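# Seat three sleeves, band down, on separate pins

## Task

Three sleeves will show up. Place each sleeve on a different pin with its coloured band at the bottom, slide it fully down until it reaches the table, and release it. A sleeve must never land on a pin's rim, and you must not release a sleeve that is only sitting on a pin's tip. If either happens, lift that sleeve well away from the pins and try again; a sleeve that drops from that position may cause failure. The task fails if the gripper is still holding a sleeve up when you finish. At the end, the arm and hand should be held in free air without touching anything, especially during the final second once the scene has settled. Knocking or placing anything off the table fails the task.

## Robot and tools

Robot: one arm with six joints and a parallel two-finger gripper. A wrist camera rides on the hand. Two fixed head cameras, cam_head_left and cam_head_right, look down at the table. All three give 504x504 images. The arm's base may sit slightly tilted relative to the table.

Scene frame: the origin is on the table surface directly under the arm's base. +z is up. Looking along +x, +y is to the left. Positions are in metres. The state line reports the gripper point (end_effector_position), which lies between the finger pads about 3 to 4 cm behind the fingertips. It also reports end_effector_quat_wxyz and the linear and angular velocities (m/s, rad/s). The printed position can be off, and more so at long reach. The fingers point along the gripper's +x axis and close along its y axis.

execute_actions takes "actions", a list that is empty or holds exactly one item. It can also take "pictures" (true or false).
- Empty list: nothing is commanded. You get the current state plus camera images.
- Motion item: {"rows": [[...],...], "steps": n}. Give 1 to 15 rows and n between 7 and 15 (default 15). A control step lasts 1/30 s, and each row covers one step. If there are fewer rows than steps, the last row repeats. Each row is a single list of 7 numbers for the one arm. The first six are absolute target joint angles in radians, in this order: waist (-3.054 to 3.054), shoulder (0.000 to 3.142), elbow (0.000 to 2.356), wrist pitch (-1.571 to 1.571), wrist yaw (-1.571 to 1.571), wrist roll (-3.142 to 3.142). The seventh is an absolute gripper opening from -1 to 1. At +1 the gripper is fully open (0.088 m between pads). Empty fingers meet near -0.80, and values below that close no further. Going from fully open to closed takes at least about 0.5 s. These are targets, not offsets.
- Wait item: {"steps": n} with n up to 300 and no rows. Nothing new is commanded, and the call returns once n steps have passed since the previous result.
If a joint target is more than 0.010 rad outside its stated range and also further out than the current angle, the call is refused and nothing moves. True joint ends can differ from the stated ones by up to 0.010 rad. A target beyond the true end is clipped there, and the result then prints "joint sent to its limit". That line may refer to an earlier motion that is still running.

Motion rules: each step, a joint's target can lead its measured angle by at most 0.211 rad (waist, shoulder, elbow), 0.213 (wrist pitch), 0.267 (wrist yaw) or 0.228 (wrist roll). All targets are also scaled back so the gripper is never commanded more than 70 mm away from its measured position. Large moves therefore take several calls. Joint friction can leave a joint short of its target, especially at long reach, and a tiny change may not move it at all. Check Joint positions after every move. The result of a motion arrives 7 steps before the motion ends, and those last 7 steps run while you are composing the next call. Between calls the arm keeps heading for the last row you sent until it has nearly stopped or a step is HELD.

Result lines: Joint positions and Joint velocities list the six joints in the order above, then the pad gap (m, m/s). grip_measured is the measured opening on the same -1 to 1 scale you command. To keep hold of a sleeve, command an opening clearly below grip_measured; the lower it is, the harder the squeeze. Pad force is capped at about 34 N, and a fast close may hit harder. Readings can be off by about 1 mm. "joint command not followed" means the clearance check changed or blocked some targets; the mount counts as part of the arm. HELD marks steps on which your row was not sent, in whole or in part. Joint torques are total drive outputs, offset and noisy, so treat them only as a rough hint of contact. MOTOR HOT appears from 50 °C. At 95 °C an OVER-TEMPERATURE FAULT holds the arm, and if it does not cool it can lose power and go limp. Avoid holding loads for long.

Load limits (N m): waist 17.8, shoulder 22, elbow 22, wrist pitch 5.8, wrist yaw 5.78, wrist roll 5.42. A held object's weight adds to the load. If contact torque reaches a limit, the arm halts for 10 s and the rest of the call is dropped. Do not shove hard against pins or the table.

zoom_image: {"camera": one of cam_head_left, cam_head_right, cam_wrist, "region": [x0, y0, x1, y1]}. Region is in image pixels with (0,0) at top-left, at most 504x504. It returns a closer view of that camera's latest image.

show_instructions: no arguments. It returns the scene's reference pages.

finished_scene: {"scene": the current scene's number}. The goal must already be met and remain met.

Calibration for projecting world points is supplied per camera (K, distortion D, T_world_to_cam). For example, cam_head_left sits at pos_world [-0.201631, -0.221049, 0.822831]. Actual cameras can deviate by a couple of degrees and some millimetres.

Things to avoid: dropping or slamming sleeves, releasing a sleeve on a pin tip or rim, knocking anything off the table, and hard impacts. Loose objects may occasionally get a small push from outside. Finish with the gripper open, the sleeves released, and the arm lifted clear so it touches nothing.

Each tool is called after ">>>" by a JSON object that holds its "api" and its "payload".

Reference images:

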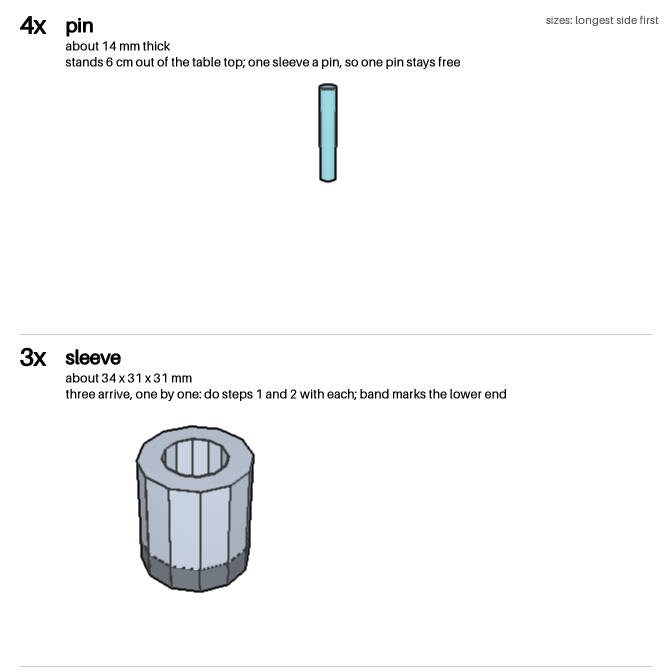

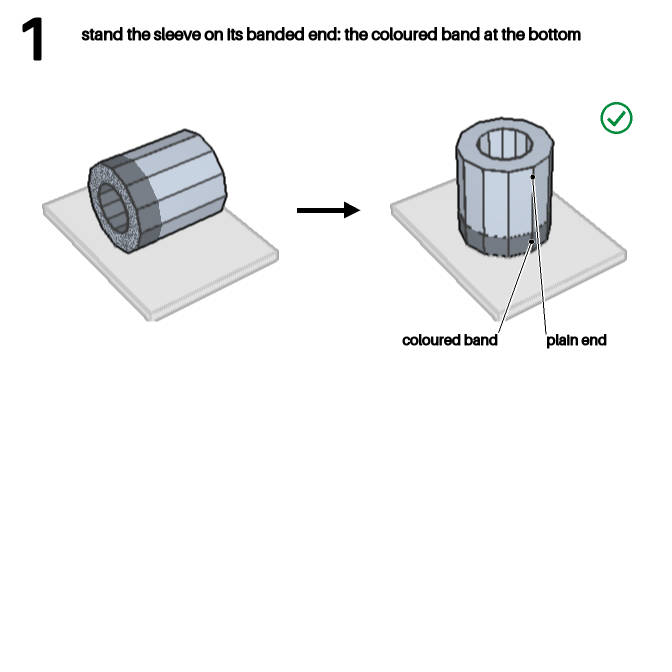

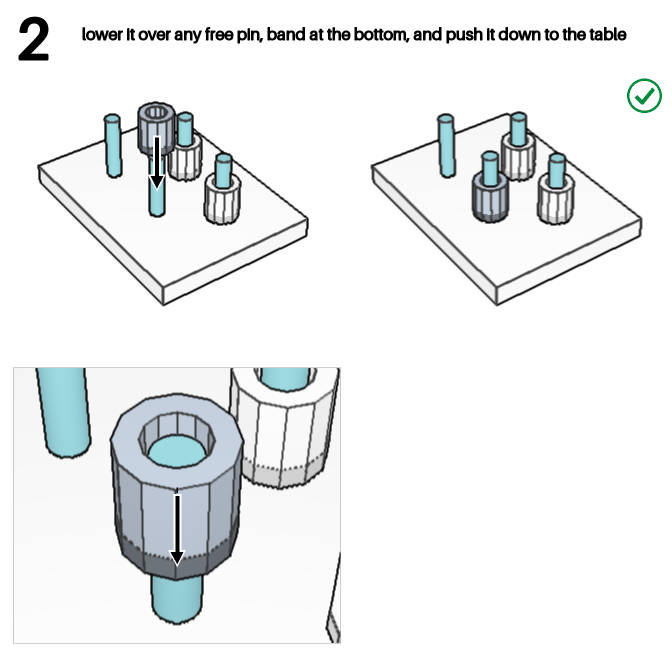

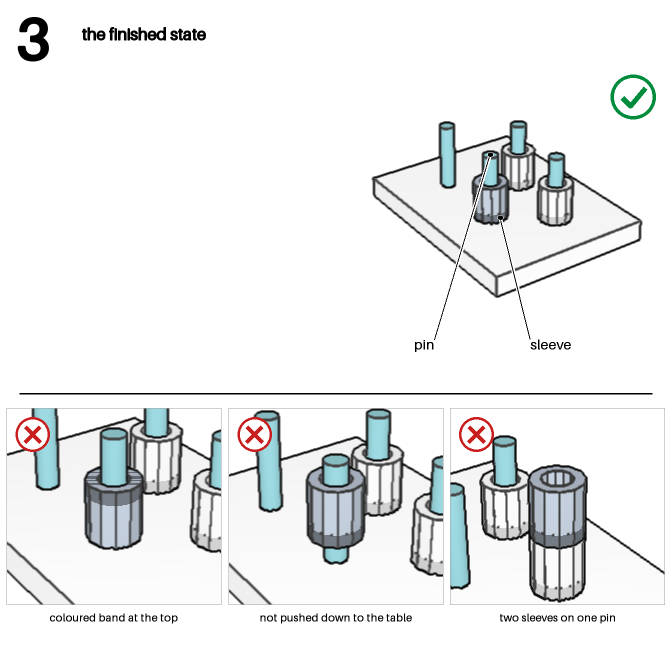

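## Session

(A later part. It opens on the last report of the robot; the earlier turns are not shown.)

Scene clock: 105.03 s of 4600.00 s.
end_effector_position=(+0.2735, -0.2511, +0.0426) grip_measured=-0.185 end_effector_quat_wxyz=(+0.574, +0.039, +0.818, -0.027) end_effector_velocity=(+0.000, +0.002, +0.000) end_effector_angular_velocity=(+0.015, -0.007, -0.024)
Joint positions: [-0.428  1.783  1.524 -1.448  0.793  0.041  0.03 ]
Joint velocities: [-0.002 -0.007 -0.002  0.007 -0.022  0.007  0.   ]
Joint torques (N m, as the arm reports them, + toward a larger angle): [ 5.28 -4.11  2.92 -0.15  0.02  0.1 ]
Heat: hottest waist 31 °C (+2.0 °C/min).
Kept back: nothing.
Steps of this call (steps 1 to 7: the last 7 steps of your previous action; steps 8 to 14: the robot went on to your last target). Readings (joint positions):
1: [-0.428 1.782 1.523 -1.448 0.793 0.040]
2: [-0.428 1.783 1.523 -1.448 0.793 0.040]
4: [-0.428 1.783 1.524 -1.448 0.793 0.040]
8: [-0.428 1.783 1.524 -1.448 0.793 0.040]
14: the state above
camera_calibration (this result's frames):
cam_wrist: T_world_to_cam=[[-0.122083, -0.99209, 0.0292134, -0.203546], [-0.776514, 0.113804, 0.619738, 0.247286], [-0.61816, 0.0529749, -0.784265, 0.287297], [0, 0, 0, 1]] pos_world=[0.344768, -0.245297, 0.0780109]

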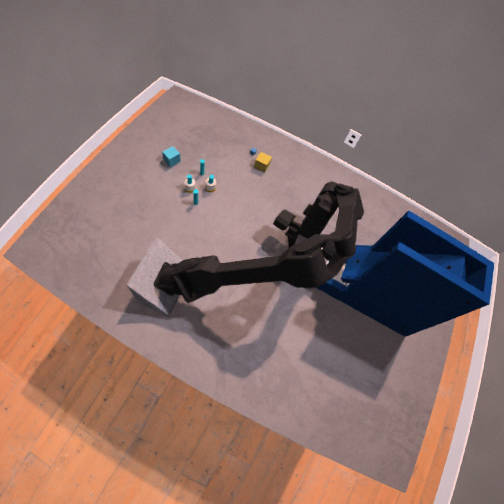

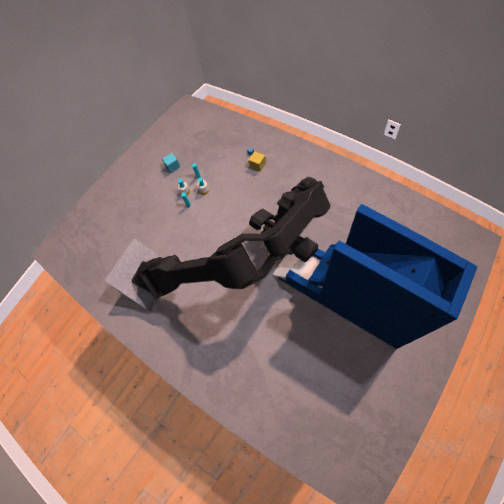

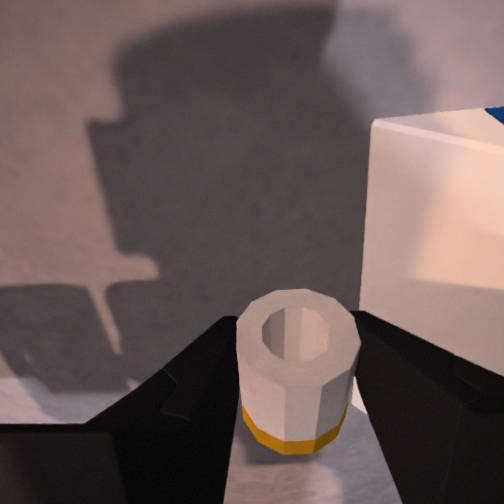

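>>> {"api": "execute_actions", "payload": {"actions": [{"rows":[[-0.426,1.772,1.512,-1.445,0.793,0.038,-0.46],[-0.422,1.762,1.506,-1.441,0.793,0.035,-0.46],[-0.416,1.748,1.498,-1.434,0.793,0.030,-0.46],[-0.408,1.730,1.488,-1.426,0.792,0.024,-0.46],[-0.399,1.710,1.477,-1.417,0.792,0.017,-0.46],[-0.389,1.688,1.465,-1.407,0.791,0.009,-0.46],[-0.378,1.665,1.452,-1.396,0.789,0.0,-0.46],[-0.367,1.643,1.439,-1.384,0.784,-0.012,-0.46],[-0.356,1.622,1.425,-1.371,0.775,-0.028,-0.46],[-0.344,1.602,1.411,-1.357,0.761,-0.048,-0.46],[-0.332,1.584,1.396,-1.342,0.743,-0.073,-0.46],[-0.320,1.568,1.381,-1.325,0.721,-0.102,-0.46],[-0.308,1.554,1.365,-1.307,0.695,-0.135,-0.46],[-0.296,1.541,1.349,-1.288,0.667,-0.170,-0.46],[-0.284,1.530,1.333,-1.268,0.637,-0.207,-0.46]],"steps":15}]}}

>>> {"api": "execute_actions", "payload": {"actions": [{"rows":[[-0.272,1.520,1.317,-1.248,0.606,-0.245,-0.46],[-0.260,1.511,1.300,-1.228,0.575,-0.284,-0.46],[-0.248,1.503,1.283,-1.208,0.543,-0.323,-0.46],[-0.236,1.496,1.266,-1.187,0.511,-0.363,-0.46],[-0.224,1.490,1.249,-1.166,0.479,-0.403,-0.46],[-0.212,1.485,1.232,-1.145,0.447,-0.443,-0.46],[-0.201,1.481,1.215,-1.124,0.415,-0.483,-0.46],[-0.190,1.479,1.198,-1.103,0.383,-0.523,-0.46],[-0.179,1.478,1.181,-1.082,0.351,-0.563,-0.46],[-0.169,1.478,1.164,-1.061,0.319,-0.603,-0.46],[-0.159,1.480,1.147,-1.040,0.287,-0.643,-0.46],[-0.150,1.483,1.130,-1.019,0.255,-0.683,-0.46],[-0.141,1.487,1.113,-0.998,0.223,-0.723,-0.46],[-0.133,1.492,1.096,-0.977,0.191,-0.763,-0.46],[-0.126,1.498,1.079,-0.956,0.159,-0.803,-0.46]],"steps":15}]}}

>>> {"api": "execute_actions", "payload": {"actions": [{"rows":[[-0.119,1.505,1.062,-0.935,0.127,-0.843,-0.46],[-0.113,1.513,1.045,-0.914,0.095,-0.883,-0.46],[-0.107,1.522,1.028,-0.893,0.063,-0.923,-0.46],[-0.102,1.531,1.011,-0.872,0.031,-0.963,-0.46],[-0.097,1.541,0.994,-0.851,-0.001,-1.003,-0.46],[-0.093,1.551,0.977,-0.830,-0.033,-1.043,-0.46],[-0.089,1.562,0.960,-0.809,-0.065,-1.083,-0.46],[-0.086,1.573,0.943,-0.788,-0.097,-1.122,-0.46],[-0.083,1.584,0.926,-0.768,-0.129,-1.161,-0.46],[-0.081,1.595,0.909,-0.748,-0.161,-1.200,-0.46],[-0.079,1.606,0.892,-0.728,-0.193,-1.238,-0.46],[-0.077,1.617,0.876,-0.708,-0.225,-1.276,-0.46],[-0.076,1.628,0.860,-0.689,-0.256,-1.313,-0.46],[-0.075,1.638,0.845,-0.671,-0.286,-1.349,-0.46],[-0.074,1.648,0.831,-0.654,-0.314,-1.383,-0.46]],"steps":15}]}}

>>> {"api": "execute_actions", "payload": {"actions": [{"rows":[[-0.073,1.657,0.818,-0.639,-0.339,-1.413,-0.46],[-0.073,1.665,0.807,-0.626,-0.361,-1.439,-0.46],[-0.073,1.672,0.798,-0.615,-0.379,-1.461,-0.46],[-0.073,1.677,0.791,-0.606,-0.393,-1.478,-0.46],[-0.073,1.681,0.786,-0.600,-0.403,-1.490,-0.46],[-0.073,1.683,0.783,-0.596,-0.409,-1.497,-0.46],[-0.073,1.684,0.781,-0.594,-0.412,-1.501,-0.46]],"steps":8}]}}

>>> {"api": "execute_actions", "payload": {"actions": [{"steps":18}], "pictures": true}}

Scene clock: 109.30 s of 4600.00 s.
end_effector_position=(+0.2725, -0.2491, +0.0529) grip_measured=-0.185 end_effector_quat_wxyz=(+0.595, +0.035, +0.803, -0.025) end_effector_velocity=(-0.005, +0.005, +0.118) end_effector_angular_velocity=(-0.010, -0.545, +0.043)
Joint positions: [-0.401  1.727  1.483 -1.417  0.793  0.018  0.03 ]
Joint velocities: [ 0.266 -0.569 -0.305  0.242 -0.037 -0.227 -0.   ]
Joint torques (N m, as the arm reports them, + toward a larger angle): [ 5.65 -7.16  1.49  0.2  -0.11 -0.16]
Heat: hottest waist 31 °C (+1.0 °C/min).
Steps of this call (steps 1 to 15: the robot went on to your last target; steps 16 to 120: nothing new was sent; steps 121 to 128: the first 8 steps of this action). Readings (joint positions):
121: [-0.428 1.784 1.525 -1.449 0.793 0.041]
122: [-0.428 1.784 1.525 -1.449 0.793 0.041]
124: [-0.425 1.778 1.518 -1.443 0.793 0.039]
128: the state above

Scene clock: 109.80 s of 4600.00 s.
end_effector_position=(+0.2895, -0.1757, +0.0972) grip_measured=-0.185 end_effector_quat_wxyz=(+0.718, +0.014, +0.668, +0.193) end_effector_velocity=(+0.053, +0.254, +0.057) end_effector_angular_velocity=(+0.882, -0.909, +1.138)
Joint positions: [-0.232  1.508  1.269 -1.178  0.495 -0.382  0.03 ]
Joint velocities: [ 0.344 -0.188 -0.505  0.608 -0.93  -1.165  0.   ]
Joint torques (N m, as the arm reports them, + toward a larger angle): [ 5.32 -4.61  1.55  0.58 -0.4  -0.17]
Heat: hottest waist 31 °C (+1.0 °C/min).
Steps of this call (steps 1 to 7: the last 7 steps of your previous action; steps 8 to 15: the first 8 steps of this action). Readings (joint positions):
8: [-0.315 1.573 1.384 -1.312 0.693 -0.134]
9: [-0.303 1.560 1.369 -1.294 0.668 -0.166]
11: [-0.280 1.539 1.336 -1.257 0.614 -0.234]
15: the state above

Scene clock: 110.30 s of 4600.00 s.
end_effector_position=(+0.2990, -0.0420, +0.1151) grip_measured=-0.185 end_effector_quat_wxyz=(+0.747, -0.081, +0.408, +0.518) end_effector_velocity=(-0.041, +0.274, -0.005) end_effector_angular_velocity=(+0.796, -0.888, +1.193)
Joint positions: [-0.104  1.526  1.016 -0.864  0.019 -0.976  0.03 ]
Joint velocities: [ 0.144  0.286 -0.52   0.608 -0.96  -1.209 -0.   ]
Joint torques (N m, as the arm reports them, + toward a larger angle): [ 4.92 -2.2   1.45  0.72 -0.8  -0.13]
Heat: hottest waist 31 °C (+1.0 °C/min).
Steps of this call (steps 1 to 7: the last 7 steps of your previous action; steps 8 to 15: the first 8 steps of this action). Readings (joint positions):
8: [-0.149 1.493 1.133 -1.012 0.242 -0.697]
9: [-0.141 1.493 1.116 -0.991 0.211 -0.737]
11: [-0.127 1.497 1.082 -0.949 0.147 -0.817]
15: the state above

Scene clock: 110.57 s of 4600.00 s.
end_effector_position=(+0.2812, +0.0234, +0.1132) grip_measured=-0.185 end_effector_quat_wxyz=(+0.716, -0.113, +0.247, +0.643) end_effector_velocity=(-0.087, +0.200, +0.000) end_effector_angular_velocity=(+0.814, -0.817, +0.833)
Joint positions: [-0.079  1.611  0.881 -0.706 -0.232 -1.283  0.03 ]
Joint velocities: [ 0.046  0.3   -0.462  0.52  -0.886 -1.092 -0.   ]
Joint torques (N m, as the arm reports them, + toward a larger angle): [ 4.99 -2.59  1.55  0.75 -0.94 -0.16]
Heat: hottest waist 31 °C (+1.0 °C/min).
Steps of this call (steps 1 to 7: the last 7 steps of your previous action; step 8: the first step of this action). Readings (joint positions):
8: the state above

Scene clock: 111.17 s of 4600.00 s.
end_effector_position=(+0.2632, +0.0591, +0.1143) grip_measured=-0.185 end_effector_quat_wxyz=(+0.695, -0.122, +0.125, +0.698) end_effector_velocity=(-0.006, +0.003, +0.000) end_effector_angular_velocity=(+0.020, -0.017, +0.028)
Joint positions: [-0.074  1.672  0.791 -0.598 -0.408 -1.495  0.03 ]
Joint velocities: [-0.002  0.002 -0.012 -0.007 -0.022 -0.037 -0.   ]
Joint torques (N m, as the arm reports them, + toward a larger angle): [ 5.13 -1.93  1.11  0.65 -0.93 -0.19]
Heat: hottest waist 31 °C (+1.0 °C/min).
Kept back: nothing.
Steps of this call (steps 1 to 7: the last 7 steps of your previous action; steps 8 to 18: the robot went on to your last target). Readings (joint positions):
1: [-0.078 1.621 0.867 -0.689 -0.261 -1.317]
2: [-0.077 1.631 0.853 -0.673 -0.287 -1.348]
4: [-0.075 1.647 0.829 -0.647 -0.331 -1.401]
8: [-0.074 1.666 0.801 -0.615 -0.382 -1.463]
18: the state above
camera_calibration (this result's frames):
cam_wrist: T_world_to_cam=[[0.999132, -0.0268931, -0.0318104, -0.244286], [-0.0416371, -0.622392, -0.781597, 0.169873], [0.00122104, 0.782243, -0.622972, 0.0961783], [0, 0, 0, 1]] pos_world=[0.251029, 0.0239235, 0.184918]

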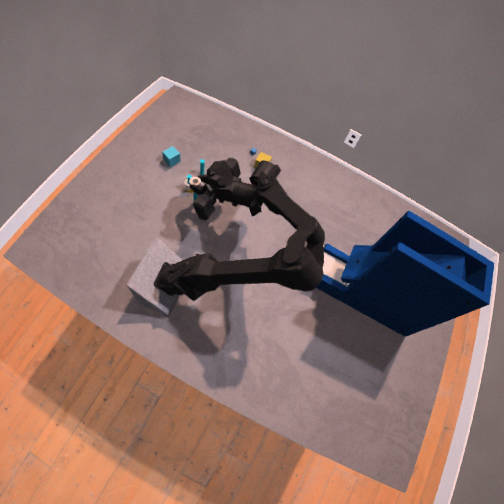

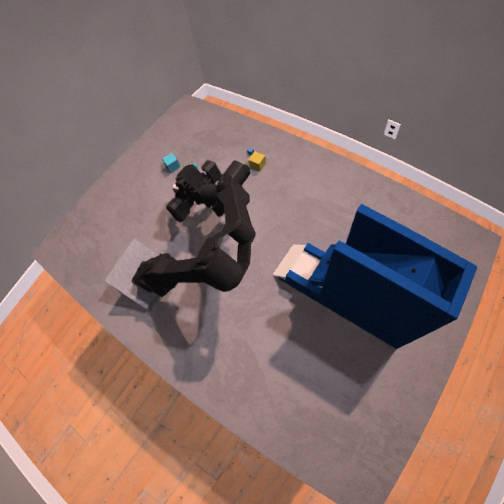

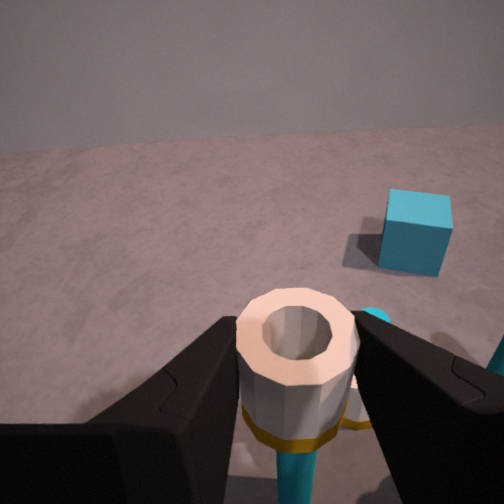

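>>> {"api": "zoom_image", "payload": {"camera": "cam_wrist", "region": [200, 270, 434, 504]}}

Region (200, 270, 434, 504) of cam_wrist's 504x504 image, scaled by 2.154, with more detail than that image has.

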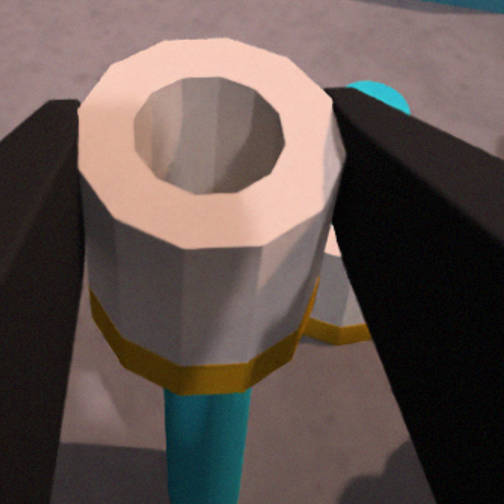

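>>> {"api": "execute_actions", "payload": {"actions": [{"rows":[[-0.082,1.687,0.781,-0.592,-0.412,-1.505,-0.46],[-0.086,1.690,0.780,-0.589,-0.412,-1.509,-0.46],[-0.090,1.693,0.779,-0.587,-0.413,-1.513,-0.46],[-0.094,1.696,0.778,-0.584,-0.413,-1.517,-0.46],[-0.098,1.699,0.777,-0.581,-0.413,-1.522,-0.46],[-0.102,1.702,0.776,-0.579,-0.414,-1.526,-0.46],[-0.106,1.705,0.775,-0.576,-0.414,-1.530,-0.46],[-0.110,1.708,0.774,-0.573,-0.415,-1.534,-0.46],[-0.113,1.710,0.773,-0.571,-0.415,-1.538,-0.46]],"steps":10}]}}

>>> {"api": "execute_actions", "payload": {"actions": [{"steps":16}], "pictures": true}}

>>> {"api": "zoom_image", "payload": {"camera": "cam_wrist", "region": [200, 270, 434, 504]}}

Scene clock: 113.20 s of 4600.00 s.
end_effector_position=(+0.2631, +0.0598, +0.1139) grip_measured=-0.185 end_effector_quat_wxyz=(+0.695, -0.123, +0.122, +0.698) end_effector_velocity=(+0.004, +0.000, -0.013) end_effector_angular_velocity=(+0.019, -0.009, -0.008)
Joint positions: [-0.075  1.675  0.789 -0.594 -0.411 -1.502  0.03 ]
Joint velocities: [-0.046  0.037 -0.007  0.037 -0.022 -0.051  0.   ]
Joint torques (N m, as the arm reports them, + toward a larger angle): [ 4.28 -2.07  0.99  0.71 -0.93 -0.15]
Heat: hottest waist 31 °C (+1.0 °C/min).
Steps of this call (steps 1 to 15: the robot went on to your last target; steps 16 to 58: nothing new was sent; steps 59 to 61: the first 3 steps of this action). Readings (joint positions):
59: [-0.074 1.673 0.790 -0.596 -0.410 -1.498]
60: [-0.074 1.674 0.790 -0.595 -0.410 -1.500]
61: the state above

Scene clock: 113.73 s of 4600.00 s.
end_effector_position=(+0.2642, +0.0591, +0.1032) grip_measured=-0.185 end_effector_quat_wxyz=(+0.696, -0.122, +0.123, +0.697) end_effector_velocity=(-0.002, +0.001, +0.001) end_effector_angular_velocity=(+0.021, +0.021, +0.002)
Joint positions: [-0.107  1.698  0.782 -0.574 -0.413 -1.533  0.03 ]
Joint velocities: [-0.007  0.002 -0.002 -0.007 -0.022  0.007  0.   ]
Joint torques (N m, as the arm reports them, + toward a larger angle): [ 4.59 -2.13  0.92  0.62 -0.99 -0.13]
Heat: hottest waist 31 °C (+1.0 °C/min).
Kept back: nothing.
Steps of this call (steps 1 to 7: the last 7 steps of your previous action; steps 8 to 16: the robot went on to your last target). Readings (joint positions):
1: [-0.077 1.676 0.789 -0.592 -0.411 -1.504]
2: [-0.080 1.679 0.789 -0.590 -0.411 -1.507]
4: [-0.087 1.684 0.787 -0.586 -0.411 -1.514]
8: [-0.101 1.694 0.783 -0.578 -0.412 -1.526]
16: the state above
camera_calibration (this result's frames):
cam_wrist: T_world_to_cam=[[0.999228, -0.0284227, -0.0271351, -0.246059], [-0.0389197, -0.620518, -0.783226, 0.160578], [0.00542359, 0.783677, -0.621145, 0.0878838], [0, 0, 0, 1]] pos_world=[0.251641, 0.0237753, 0.17368]

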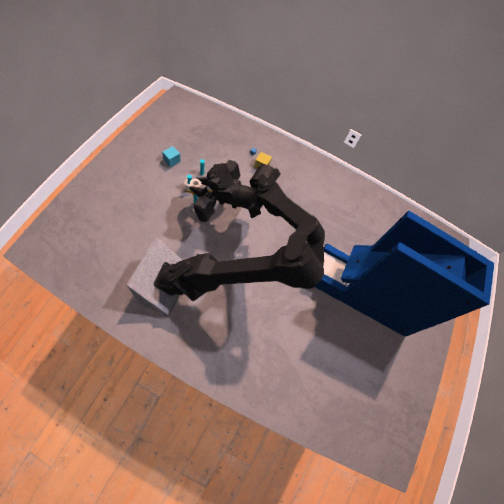

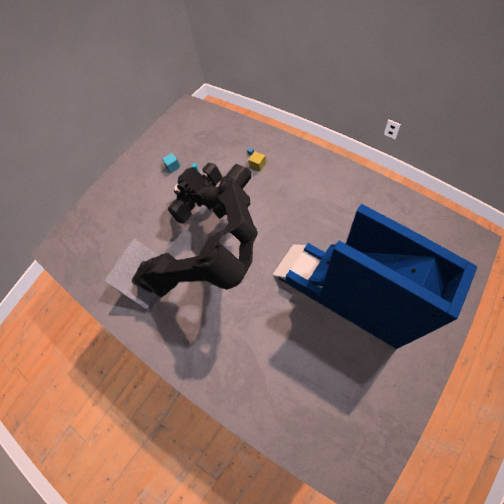

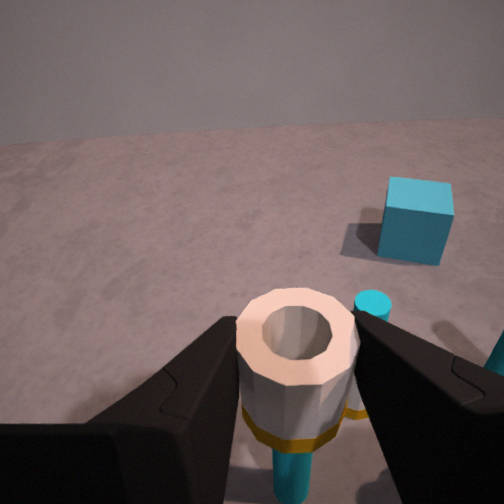

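Region (200, 270, 434, 504) of cam_wrist's 504x504 image, scaled by 2.154, with more detail than that image has.

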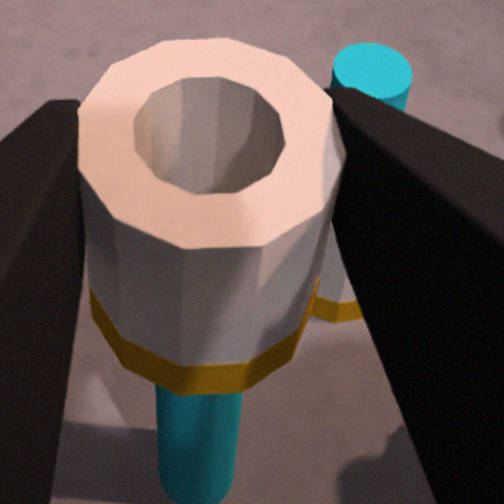

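>>> {"api": "execute_actions", "payload": {"actions": [{"rows":[[-0.115,1.710,0.7705,-0.570,-0.415,-1.540,-0.46],[-0.1175,1.712,0.7695,-0.568,-0.415,-1.543,-0.46],[-0.120,1.714,0.769,-0.5665,-0.4155,-1.546,-0.46],[-0.1225,1.716,0.768,-0.565,-0.4155,-1.548,-0.46],[-0.125,1.718,0.7675,-0.563,-0.416,-1.551,-0.46],[-0.1275,1.720,0.767,-0.5615,-0.416,-1.554,-0.46],[-0.130,1.722,0.766,-0.560,-0.416,-1.556,-0.46],[-0.1325,1.724,0.7655,-0.558,-0.4165,-1.559,-0.46],[-0.135,1.726,0.765,-0.5565,-0.4165,-1.562,-0.46],[-0.1375,1.728,0.7645,-0.555,-0.4165,-1.564,-0.46],[-0.140,1.730,0.764,-0.5535,-0.417,-1.567,-0.46],[-0.1425,1.7325,0.763,-0.552,-0.417,-1.570,-0.46],[-0.145,1.7345,0.7625,-0.550,-0.417,-1.572,-0.46],[-0.1475,1.737,0.762,-0.5485,-0.4175,-1.575,-0.46],[-0.150,1.739,0.7615,-0.547,-0.4175,-1.578,-0.46]],"steps":15}]}}

>>> {"api": "execute_actions", "payload": {"actions": [{"steps":14}], "pictures": true}}

Scene clock: 115.00 s of 4600.00 s.
end_effector_position=(+0.2638, +0.0590, +0.0990) grip_measured=-0.185 end_effector_quat_wxyz=(+0.696, -0.123, +0.122, +0.697) end_effector_velocity=(+0.001, -0.001, -0.024) end_effector_angular_velocity=(+0.002, -0.009, -0.005)
Joint positions: [-0.119  1.706  0.777 -0.566 -0.414 -1.547  0.03 ]
Joint velocities: [-0.071  0.051 -0.022  0.051 -0.007 -0.081 -0.   ]
Joint torques (N m, as the arm reports them, + toward a larger angle): [ 4.64 -2.31  0.78  0.57 -0.96 -0.13]
Heat: hottest waist 31 °C (+1.0 °C/min).
Steps of this call (steps 1 to 15: the robot went on to your last target; steps 16 to 30: nothing new was sent; steps 31 to 38: the first 8 steps of this action). Readings (joint positions):
31: [-0.108 1.698 0.781 -0.573 -0.413 -1.535]
32: [-0.108 1.698 0.781 -0.573 -0.413 -1.536]
34: [-0.111 1.700 0.780 -0.571 -0.413 -1.539]
38: the state above

Scene clock: 115.47 s of 4600.00 s.
end_effector_position=(+0.2636, +0.0590, +0.0903) grip_measured=-0.185 end_effector_quat_wxyz=(+0.696, -0.122, +0.123, +0.697) end_effector_velocity=(-0.004, -0.000, -0.003) end_effector_angular_velocity=(+0.007, -0.014, +0.016)
Joint positions: [-0.143  1.726  0.77  -0.551 -0.415 -1.573  0.03 ]
Joint velocities: [-0.012  0.002 -0.007 -0.007 -0.007 -0.037 -0.   ]
Joint torques (N m, as the arm reports them, + toward a larger angle): [ 4.72 -2.34  0.68  0.52 -0.95 -0.17]
Heat: hottest waist 31 °C (+1.0 °C/min).
Kept back: nothing.
Steps of this call (steps 1 to 7: the last 7 steps of your previous action; steps 8 to 14: the robot went on to your last target). Readings (joint positions):
1: [-0.121 1.708 0.776 -0.564 -0.414 -1.550]
2: [-0.124 1.710 0.775 -0.563 -0.414 -1.552]
4: [-0.128 1.713 0.774 -0.560 -0.414 -1.557]
8: [-0.138 1.721 0.772 -0.554 -0.415 -1.567]
14: the state above
camera_calibration (this result's frames):
cam_wrist: T_world_to_cam=[[0.99922, -0.0282622, -0.0275723, -0.245757], [-0.0391647, -0.620826, -0.782969, 0.15042], [0.00501084, 0.783439, -0.621449, 0.080141], [0, 0, 0, 1]] pos_world=[0.251055, 0.0236537, 0.160802]

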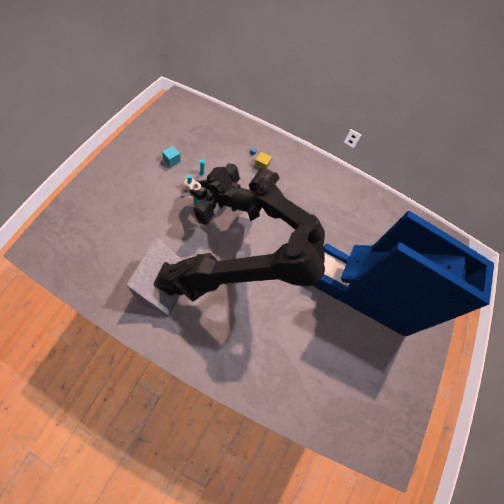

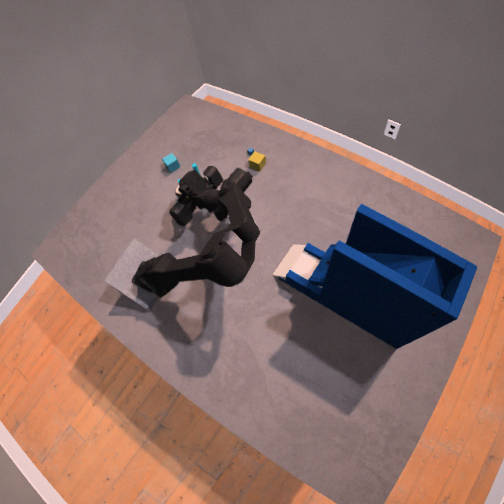

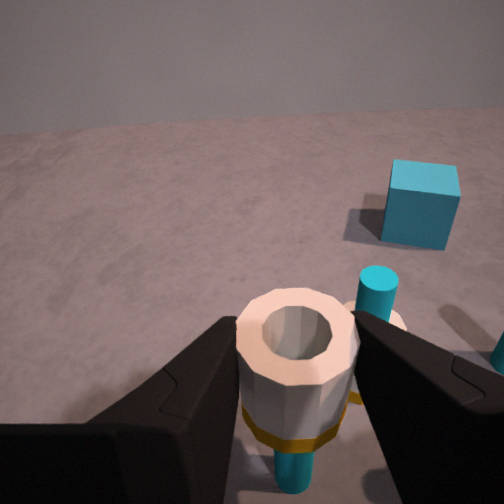

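>>> {"api": "execute_actions", "payload": {"actions": [{"rows":[[-0.154,1.7425,0.7605,-0.5445,-0.418,-1.582,-0.46],[-0.159,1.747,0.7595,-0.541,-0.418,-1.588,-0.46],[-0.1645,1.752,0.7585,-0.5375,-0.4185,-1.594,-0.46],[-0.170,1.757,0.7575,-0.534,-0.419,-1.600,-0.46],[-0.176,1.762,0.7565,-0.530,-0.419,-1.606,-0.46],[-0.1815,1.767,0.7555,-0.5265,-0.4195,-1.612,-0.46],[-0.187,1.772,0.755,-0.523,-0.4195,-1.618,-0.46],[-0.193,1.7775,0.754,-0.5195,-0.420,-1.6245,-0.46],[-0.199,1.783,0.7535,-0.516,-0.420,-1.631,-0.46],[-0.2045,1.7885,0.753,-0.512,-0.4205,-1.637,-0.46],[-0.210,1.794,0.7525,-0.5085,-0.4205,-1.6435,-0.46],[-0.216,1.800,0.752,-0.505,-0.421,-1.650,-0.46],[-0.222,1.806,0.7515,-0.501,-0.421,-1.656,-0.46],[-0.2275,1.8115,0.751,-0.4975,-0.4215,-1.6625,-0.46],[-0.2335,1.8175,0.7505,-0.494,-0.4215,-1.669,-0.46]],"steps":15}]}}

>>> {"api": "execute_actions", "payload": {"actions": [{"rows":[[-0.239,1.823,0.7505,-0.491,-0.4215,-1.675,-0.46],[-0.2445,1.8285,0.750,-0.4875,-0.422,-1.681,-0.46],[-0.250,1.834,0.750,-0.484,-0.422,-1.687,-0.46],[-0.2555,1.840,0.750,-0.481,-0.422,-1.693,-0.46],[-0.2605,1.845,0.750,-0.478,-0.422,-1.6985,-0.46],[-0.265,1.850,0.750,-0.475,-0.422,-1.7035,-0.46],[-0.269,1.854,0.750,-0.4725,-0.422,-1.708,-0.46],[-0.272,1.8575,0.750,-0.4705,-0.422,-1.711,-0.46],[-0.275,1.8605,0.750,-0.469,-0.422,-1.7145,-0.46],[-0.278,1.8635,0.750,-0.467,-0.422,-1.7175,-0.46],[-0.2805,1.8665,0.750,-0.4655,-0.422,-1.7205,-0.46],[-0.283,1.869,0.750,-0.464,-0.422,-1.7235,-0.46],[-0.2855,1.872,0.750,-0.4625,-0.422,-1.726,-0.46],[-0.288,1.8745,0.750,-0.461,-0.422,-1.729,-0.46],[-0.290,1.877,0.750,-0.460,-0.422,-1.731,-0.46]],"steps":15}]}}

>>> {"api": "execute_actions", "payload": {"actions": [{"steps":14}], "pictures": true}}

Scene clock: 117.00 s of 4600.00 s.
end_effector_position=(+0.2636, +0.0590, +0.0812) grip_measured=-0.185 end_effector_quat_wxyz=(+0.696, -0.123, +0.122, +0.697) end_effector_velocity=(-0.003, +0.001, -0.055) end_effector_angular_velocity=(+0.014, -0.002, +0.010)
Joint positions: [-0.169  1.749  0.765 -0.533 -0.417 -1.602  0.03 ]
Joint velocities: [-0.159  0.144 -0.032  0.095 -0.022 -0.183 -0.   ]
Joint torques (N m, as the arm reports them, + toward a larger angle): [ 4.85 -2.23  0.52  0.53 -0.95 -0.18]
Heat: hottest waist 31 °C (+1.0 °C/min).
Steps of this call (steps 1 to 30: the robot went on to your last target; steps 31 to 38: nothing new was sent; steps 39 to 46: the first 8 steps of this action). Readings (joint positions):
39: [-0.145 1.727 0.770 -0.549 -0.416 -1.575]
40: [-0.146 1.728 0.770 -0.548 -0.416 -1.577]
42: [-0.151 1.733 0.769 -0.544 -0.417 -1.583]
46: the state above

Scene clock: 117.50 s of 4600.00 s.
end_effector_position=(+0.2633, +0.0588, +0.0520) grip_measured=-0.185 end_effector_quat_wxyz=(+0.696, -0.122, +0.123, +0.697) end_effector_velocity=(+0.000, +0.001, -0.047) end_effector_angular_velocity=(+0.018, -0.010, -0.009)
Joint positions: [-0.251  1.828  0.758 -0.483 -0.419 -1.69   0.03 ]
Joint velocities: [-0.139  0.139 -0.007  0.095 -0.022 -0.154 -0.   ]
Joint torques (N m, as the arm reports them, + toward a larger angle): [ 4.94 -2.52 -0.07  0.41 -0.97 -0.12]
Heat: hottest waist 31 °C (+0.0 °C/min).
Steps of this call (steps 1 to 7: the last 7 steps of your previous action; steps 8 to 15: the first 8 steps of this action). Readings (joint positions):
8: [-0.214 1.791 0.760 -0.505 -0.419 -1.650]
9: [-0.219 1.796 0.759 -0.502 -0.419 -1.656]
11: [-0.230 1.807 0.759 -0.495 -0.419 -1.668]
15: the state above

Scene clock: 117.97 s of 4600.00 s.
end_effector_position=(+0.2628, +0.0588, +0.0402) grip_measured=-0.185 end_effector_quat_wxyz=(+0.696, -0.123, +0.123, +0.697) end_effector_velocity=(-0.003, +0.001, -0.001) end_effector_angular_velocity=(+0.009, -0.004, +0.013)
Joint positions: [-0.283  1.862  0.757 -0.463 -0.42  -1.726  0.03 ]
Joint velocities: [-0.007  0.007 -0.002 -0.007 -0.007 -0.022 -0.   ]
Joint torques (N m, as the arm reports them, + toward a larger angle): [ 4.96 -2.37 -0.26  0.31 -0.95 -0.14]
Heat: hottest waist 31 °C (+0.0 °C/min).
Kept back: nothing.
Steps of this call (steps 1 to 7: the last 7 steps of your previous action; steps 8 to 14: the robot went on to your last target). Readings (joint positions):
1: [-0.256 1.833 0.758 -0.480 -0.420 -1.695]
2: [-0.259 1.837 0.758 -0.478 -0.420 -1.699]
4: [-0.266 1.844 0.757 -0.473 -0.420 -1.707]
8: [-0.278 1.856 0.757 -0.467 -0.420 -1.719]
14: the state above
camera_calibration (this result's frames):
cam_wrist: T_world_to_cam=[[0.999216, -0.028566, -0.0274248, -0.246407], [-0.0392389, -0.620961, -0.782858, 0.111104], [0.0053334, 0.78332, -0.621595, 0.0490076], [0, 0, 0, 1]] pos_world=[0.250312, 0.023564, 0.110684]

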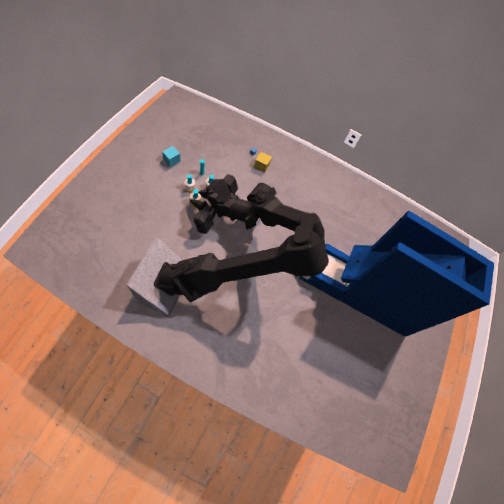

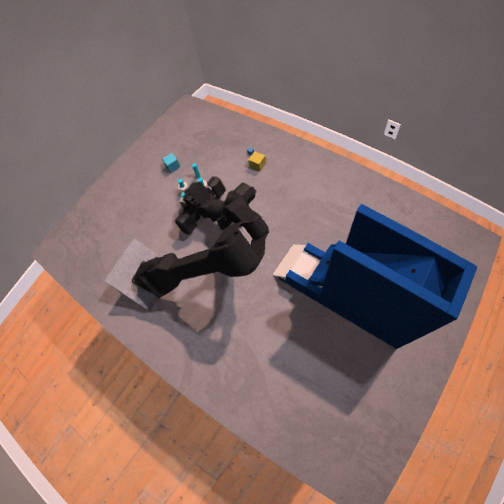

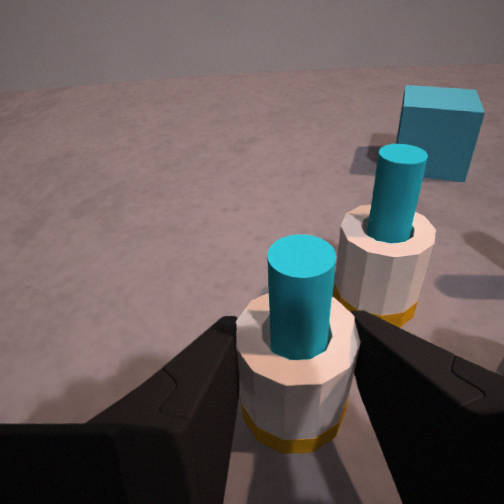

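No contact yet; continue slowly another ~4 mm.

>>> {"api": "execute_actions", "payload": {"actions": [{"rows":[[-0.2915,1.879,0.750,-0.459,-0.422,-1.7325,-0.46],[-0.293,1.8805,0.750,-0.458,-0.422,-1.734,-0.46],[-0.2945,1.882,0.750,-0.457,-0.422,-1.7355,-0.46],[-0.296,1.884,0.750,-0.456,-0.422,-1.737,-0.46],[-0.2975,1.8855,0.750,-0.455,-0.422,-1.739,-0.46],[-0.299,1.887,0.750,-0.454,-0.422,-1.7405,-0.46],[-0.3005,1.889,0.750,-0.453,-0.422,-1.742,-0.46],[-0.302,1.8905,0.750,-0.452,-0.422,-1.744,-0.46]],"steps":9}]}}

>>> {"api": "execute_actions", "payload": {"actions": [{"steps":14}]}}

Scene clock: 118.30 s of 4600.00 s.
end_effector_position=(+0.2630, +0.0588, +0.0397) grip_measured=-0.185 end_effector_quat_wxyz=(+0.696, -0.123, +0.122, +0.697) end_effector_velocity=(+0.001, -0.001, -0.004) end_effector_angular_velocity=(+0.006, -0.007, -0.004)
Joint positions: [-0.285  1.864  0.757 -0.462 -0.42  -1.728  0.03 ]
Joint velocities: [-0.017  0.012  0.002  0.007 -0.007 -0.022  0.   ]
Joint torques (N m, as the arm reports them, + toward a larger angle): [ 4.91 -2.5  -0.27  0.33 -0.98 -0.15]
Heat: hottest waist 31 °C (+0.0 °C/min).
Steps of this call (steps 1 to 8: the robot went on to your last target; steps 9 to 10: the first 2 steps of this action). Readings (joint positions):
9: [-0.285 1.863 0.757 -0.462 -0.420 -1.727]
10: the state above

Scene clock: 118.77 s of 4600.00 s.
end_effector_position=(+0.2629, +0.0591, +0.0386) grip_measured=-0.185 end_effector_quat_wxyz=(+0.697, -0.120, +0.118, +0.697) end_effector_velocity=(-0.003, +0.001, +0.000) end_effector_angular_velocity=(+0.009, -0.011, +0.013)
Joint positions: [-0.293  1.87   0.757 -0.459 -0.43  -1.739  0.03 ]
Joint velocities: [-0.002  0.002 -0.002 -0.007 -0.007 -0.022 -0.   ]
Joint torques (N m, as the arm reports them, + toward a larger angle): [ 4.43 -2.   -0.32  0.57 -0.55 -0.18]
Heat: hottest waist 31 °C (+0.0 °C/min).
Kept back: nothing.
Steps of this call (steps 1 to 7: the last 7 steps of your previous action; steps 8 to 14: the robot went on to your last target). Readings (joint positions):
1: [-0.286 1.864 0.757 -0.461 -0.420 -1.729]
2: [-0.287 1.866 0.757 -0.460 -0.421 -1.730]
4: [-0.289 1.867 0.757 -0.460 -0.424 -1.732]
8: [-0.292 1.869 0.757 -0.460 -0.429 -1.737]
14: the state above

>>> {"api": "execute_actions", "payload": {"actions": [{"rows":[[-0.292,1.870,0.755,-0.460,-0.422,-1.733,-0.40],[-0.289,1.864,0.757,-0.461,-0.421,-1.730,-0.33],[-0.288,1.862,0.757,-0.461,-0.421,-1.729,-0.26],[-0.288,1.862,0.757,-0.461,-0.421,-1.729,-0.20],[-0.288,1.862,0.757,-0.461,-0.421,-1.729,-0.14],[-0.288,1.862,0.757,-0.461,-0.421,-1.729,-0.08],[-0.288,1.862,0.757,-0.461,-0.421,-1.729,-0.02],[-0.288,1.862,0.757,-0.461,-0.421,-1.729,0.04],[-0.288,1.862,0.757,-0.461,-0.421,-1.729,0.07],[-0.284,1.856,0.758,-0.465,-0.420,-1.722,0.07],[-0.277,1.848,0.759,-0.470,-0.420,-1.714,0.07],[-0.268,1.838,0.760,-0.476,-0.420,-1.704,0.07],[-0.257,1.827,0.761,-0.482,-0.419,-1.692,0.07],[-0.245,1.814,0.763,-0.489,-0.419,-1.679,0.07],[-0.232,1.800,0.765,-0.497,-0.418,-1.665,0.07]],"steps":15}]}}

>>> {"api": "execute_actions", "payload": {"actions": [{"rows":[[-0.218,1.786,0.767,-0.506,-0.417,-1.650,0.07],[-0.204,1.772,0.769,-0.514,-0.417,-1.635,0.07],[-0.190,1.758,0.772,-0.523,-0.416,-1.620,0.07],[-0.176,1.745,0.774,-0.532,-0.415,-1.605,0.07],[-0.162,1.732,0.777,-0.541,-0.414,-1.590,0.07],[-0.148,1.719,0.780,-0.550,-0.413,-1.575,0.07],[-0.134,1.706,0.783,-0.559,-0.412,-1.560,0.07],[-0.120,1.693,0.787,-0.568,-0.411,-1.545,0.07],[-0.107,1.680,0.790,-0.577,-0.410,-1.531,0.07],[-0.096,1.668,0.793,-0.584,-0.410,-1.519,0.07],[-0.087,1.658,0.796,-0.590,-0.409,-1.509,0.07],[-0.080,1.650,0.798,-0.595,-0.408,-1.501,0.07],[-0.075,1.645,0.800,-0.598,-0.408,-1.496,0.07],[-0.073,1.643,0.800,-0.599,-0.408,-1.494,0.07]],"steps":15}]}}

>>> {"api": "execute_actions", "payload": {"actions": [{"steps":14}], "pictures": true}}

Scene clock: 119.77 s of 4600.00 s.
end_effector_position=(+0.2629, +0.0592, +0.0384) grip_measured=-0.144 end_effector_quat_wxyz=(+0.697, -0.121, +0.120, +0.697) end_effector_velocity=(-0.004, +0.000, -0.004) end_effector_angular_velocity=(-0.034, +0.026, +0.012)
Joint positions: [-0.29   1.87   0.757 -0.458 -0.425 -1.735  0.032]
Joint velocities: [ 0.007  0.002 -0.002 -0.007  0.037  0.022  0.06 ]
Joint torques (N m, as the arm reports them, + toward a larger angle): [ 5.49 -4.37  0.4   0.12 -0.74  0.14]
Heat: hottest waist 30 °C (-1.0 °C/min).
Steps of this call (steps 1 to 22: the robot went on to your last target; steps 23 to 30: the first 8 steps of this action). Readings (joint positions):
23: [-0.293 1.871 0.757 -0.458 -0.431 -1.740]
24: [-0.293 1.871 0.757 -0.458 -0.431 -1.740]
26: [-0.293 1.871 0.757 -0.458 -0.430 -1.739]
30: the state above

Scene clock: 120.27 s of 4600.00 s.
end_effector_position=(+0.2659, +0.0580, +0.0823) grip_measured=+0.066 end_effector_quat_wxyz=(+0.698, -0.123, +0.122, +0.695) end_effector_velocity=(+0.010, -0.007, +0.149) end_effector_angular_velocity=(+0.001, -0.044, -0.024)
Joint positions: [-0.169  1.747  0.771 -0.534 -0.418 -1.6    0.042]
Joint velocities: [ 0.398 -0.388  0.085 -0.256  0.022  0.418  0.002]
Joint torques (N m, as the arm reports them, + toward a larger angle): [ 4.99 -4.23  2.17  0.26 -0.74  0.07]
Heat: hottest waist 31 °C (+0.0 °C/min).
Steps of this call (steps 1 to 7: the last 7 steps of your previous action; steps 8 to 15: the first 8 steps of this action). Readings (joint positions):
8: [-0.257 1.835 0.758 -0.481 -0.422 -1.692]
9: [-0.246 1.824 0.758 -0.488 -0.421 -1.681]
11: [-0.222 1.799 0.761 -0.502 -0.421 -1.655]
15: the state above

Scene clock: 120.73 s of 4600.00 s.
end_effector_position=(+0.2667, +0.0556, +0.1179) grip_measured=+0.070 end_effector_quat_wxyz=(+0.702, -0.126, +0.117, +0.691) end_effector_velocity=(-0.004, -0.001, +0.005) end_effector_angular_velocity=(-0.005, +0.038, -0.004)
Joint positions: [-0.076  1.654  0.793 -0.594 -0.412 -1.501  0.042]
Joint velocities: [ 0.017 -0.022 -0.002 -0.022  0.007  0.051 -0.   ]
Joint torques (N m, as the arm reports them, + toward a larger angle): [ 5.04 -4.    2.89  0.42 -0.72  0.13]
Heat: hottest waist 31 °C (+0.0 °C/min).
Kept back: nothing.
Steps of this call (steps 1 to 7: the last 7 steps of your previous action; steps 8 to 14: the robot went on to your last target). Readings (joint positions):
1: [-0.155 1.735 0.774 -0.543 -0.417 -1.586]
2: [-0.142 1.722 0.777 -0.552 -0.416 -1.572]
4: [-0.117 1.697 0.782 -0.567 -0.415 -1.547]
8: [-0.087 1.665 0.791 -0.585 -0.414 -1.515]
14: the state above
camera_calibration (this result's frames):
cam_wrist: T_world_to_cam=[[0.999002, -0.0431011, -0.0117498, -0.249228], [-0.0358898, -0.617695, -0.785598, 0.169275], [0.0266023, 0.785235, -0.618626, 0.0936748], [0, 0, 0, 1]] pos_world=[0.252562, 0.0202616, 0.188003]

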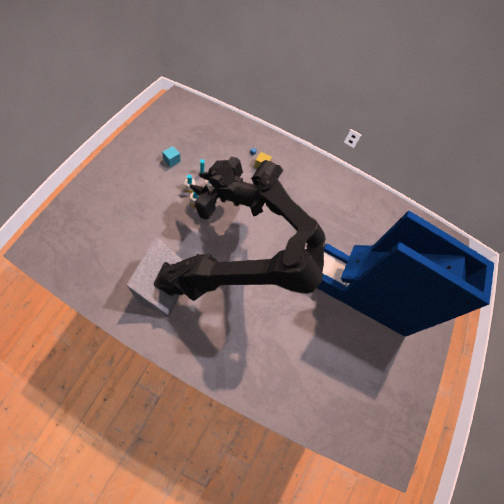

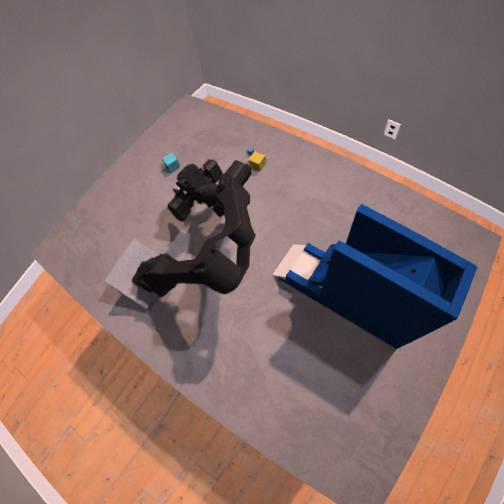

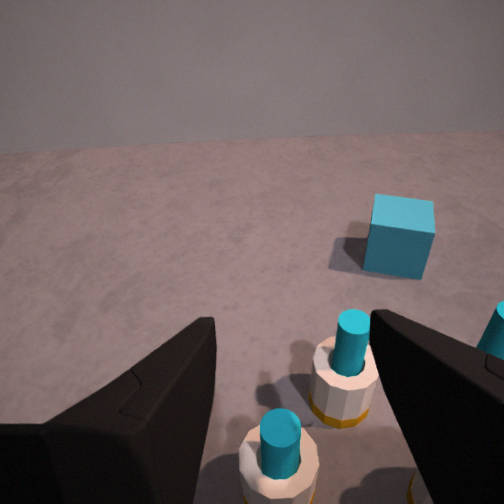

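>>> {"api": "finished_scene", "payload": {"scene": 1}}

The scene is finished: the task was done.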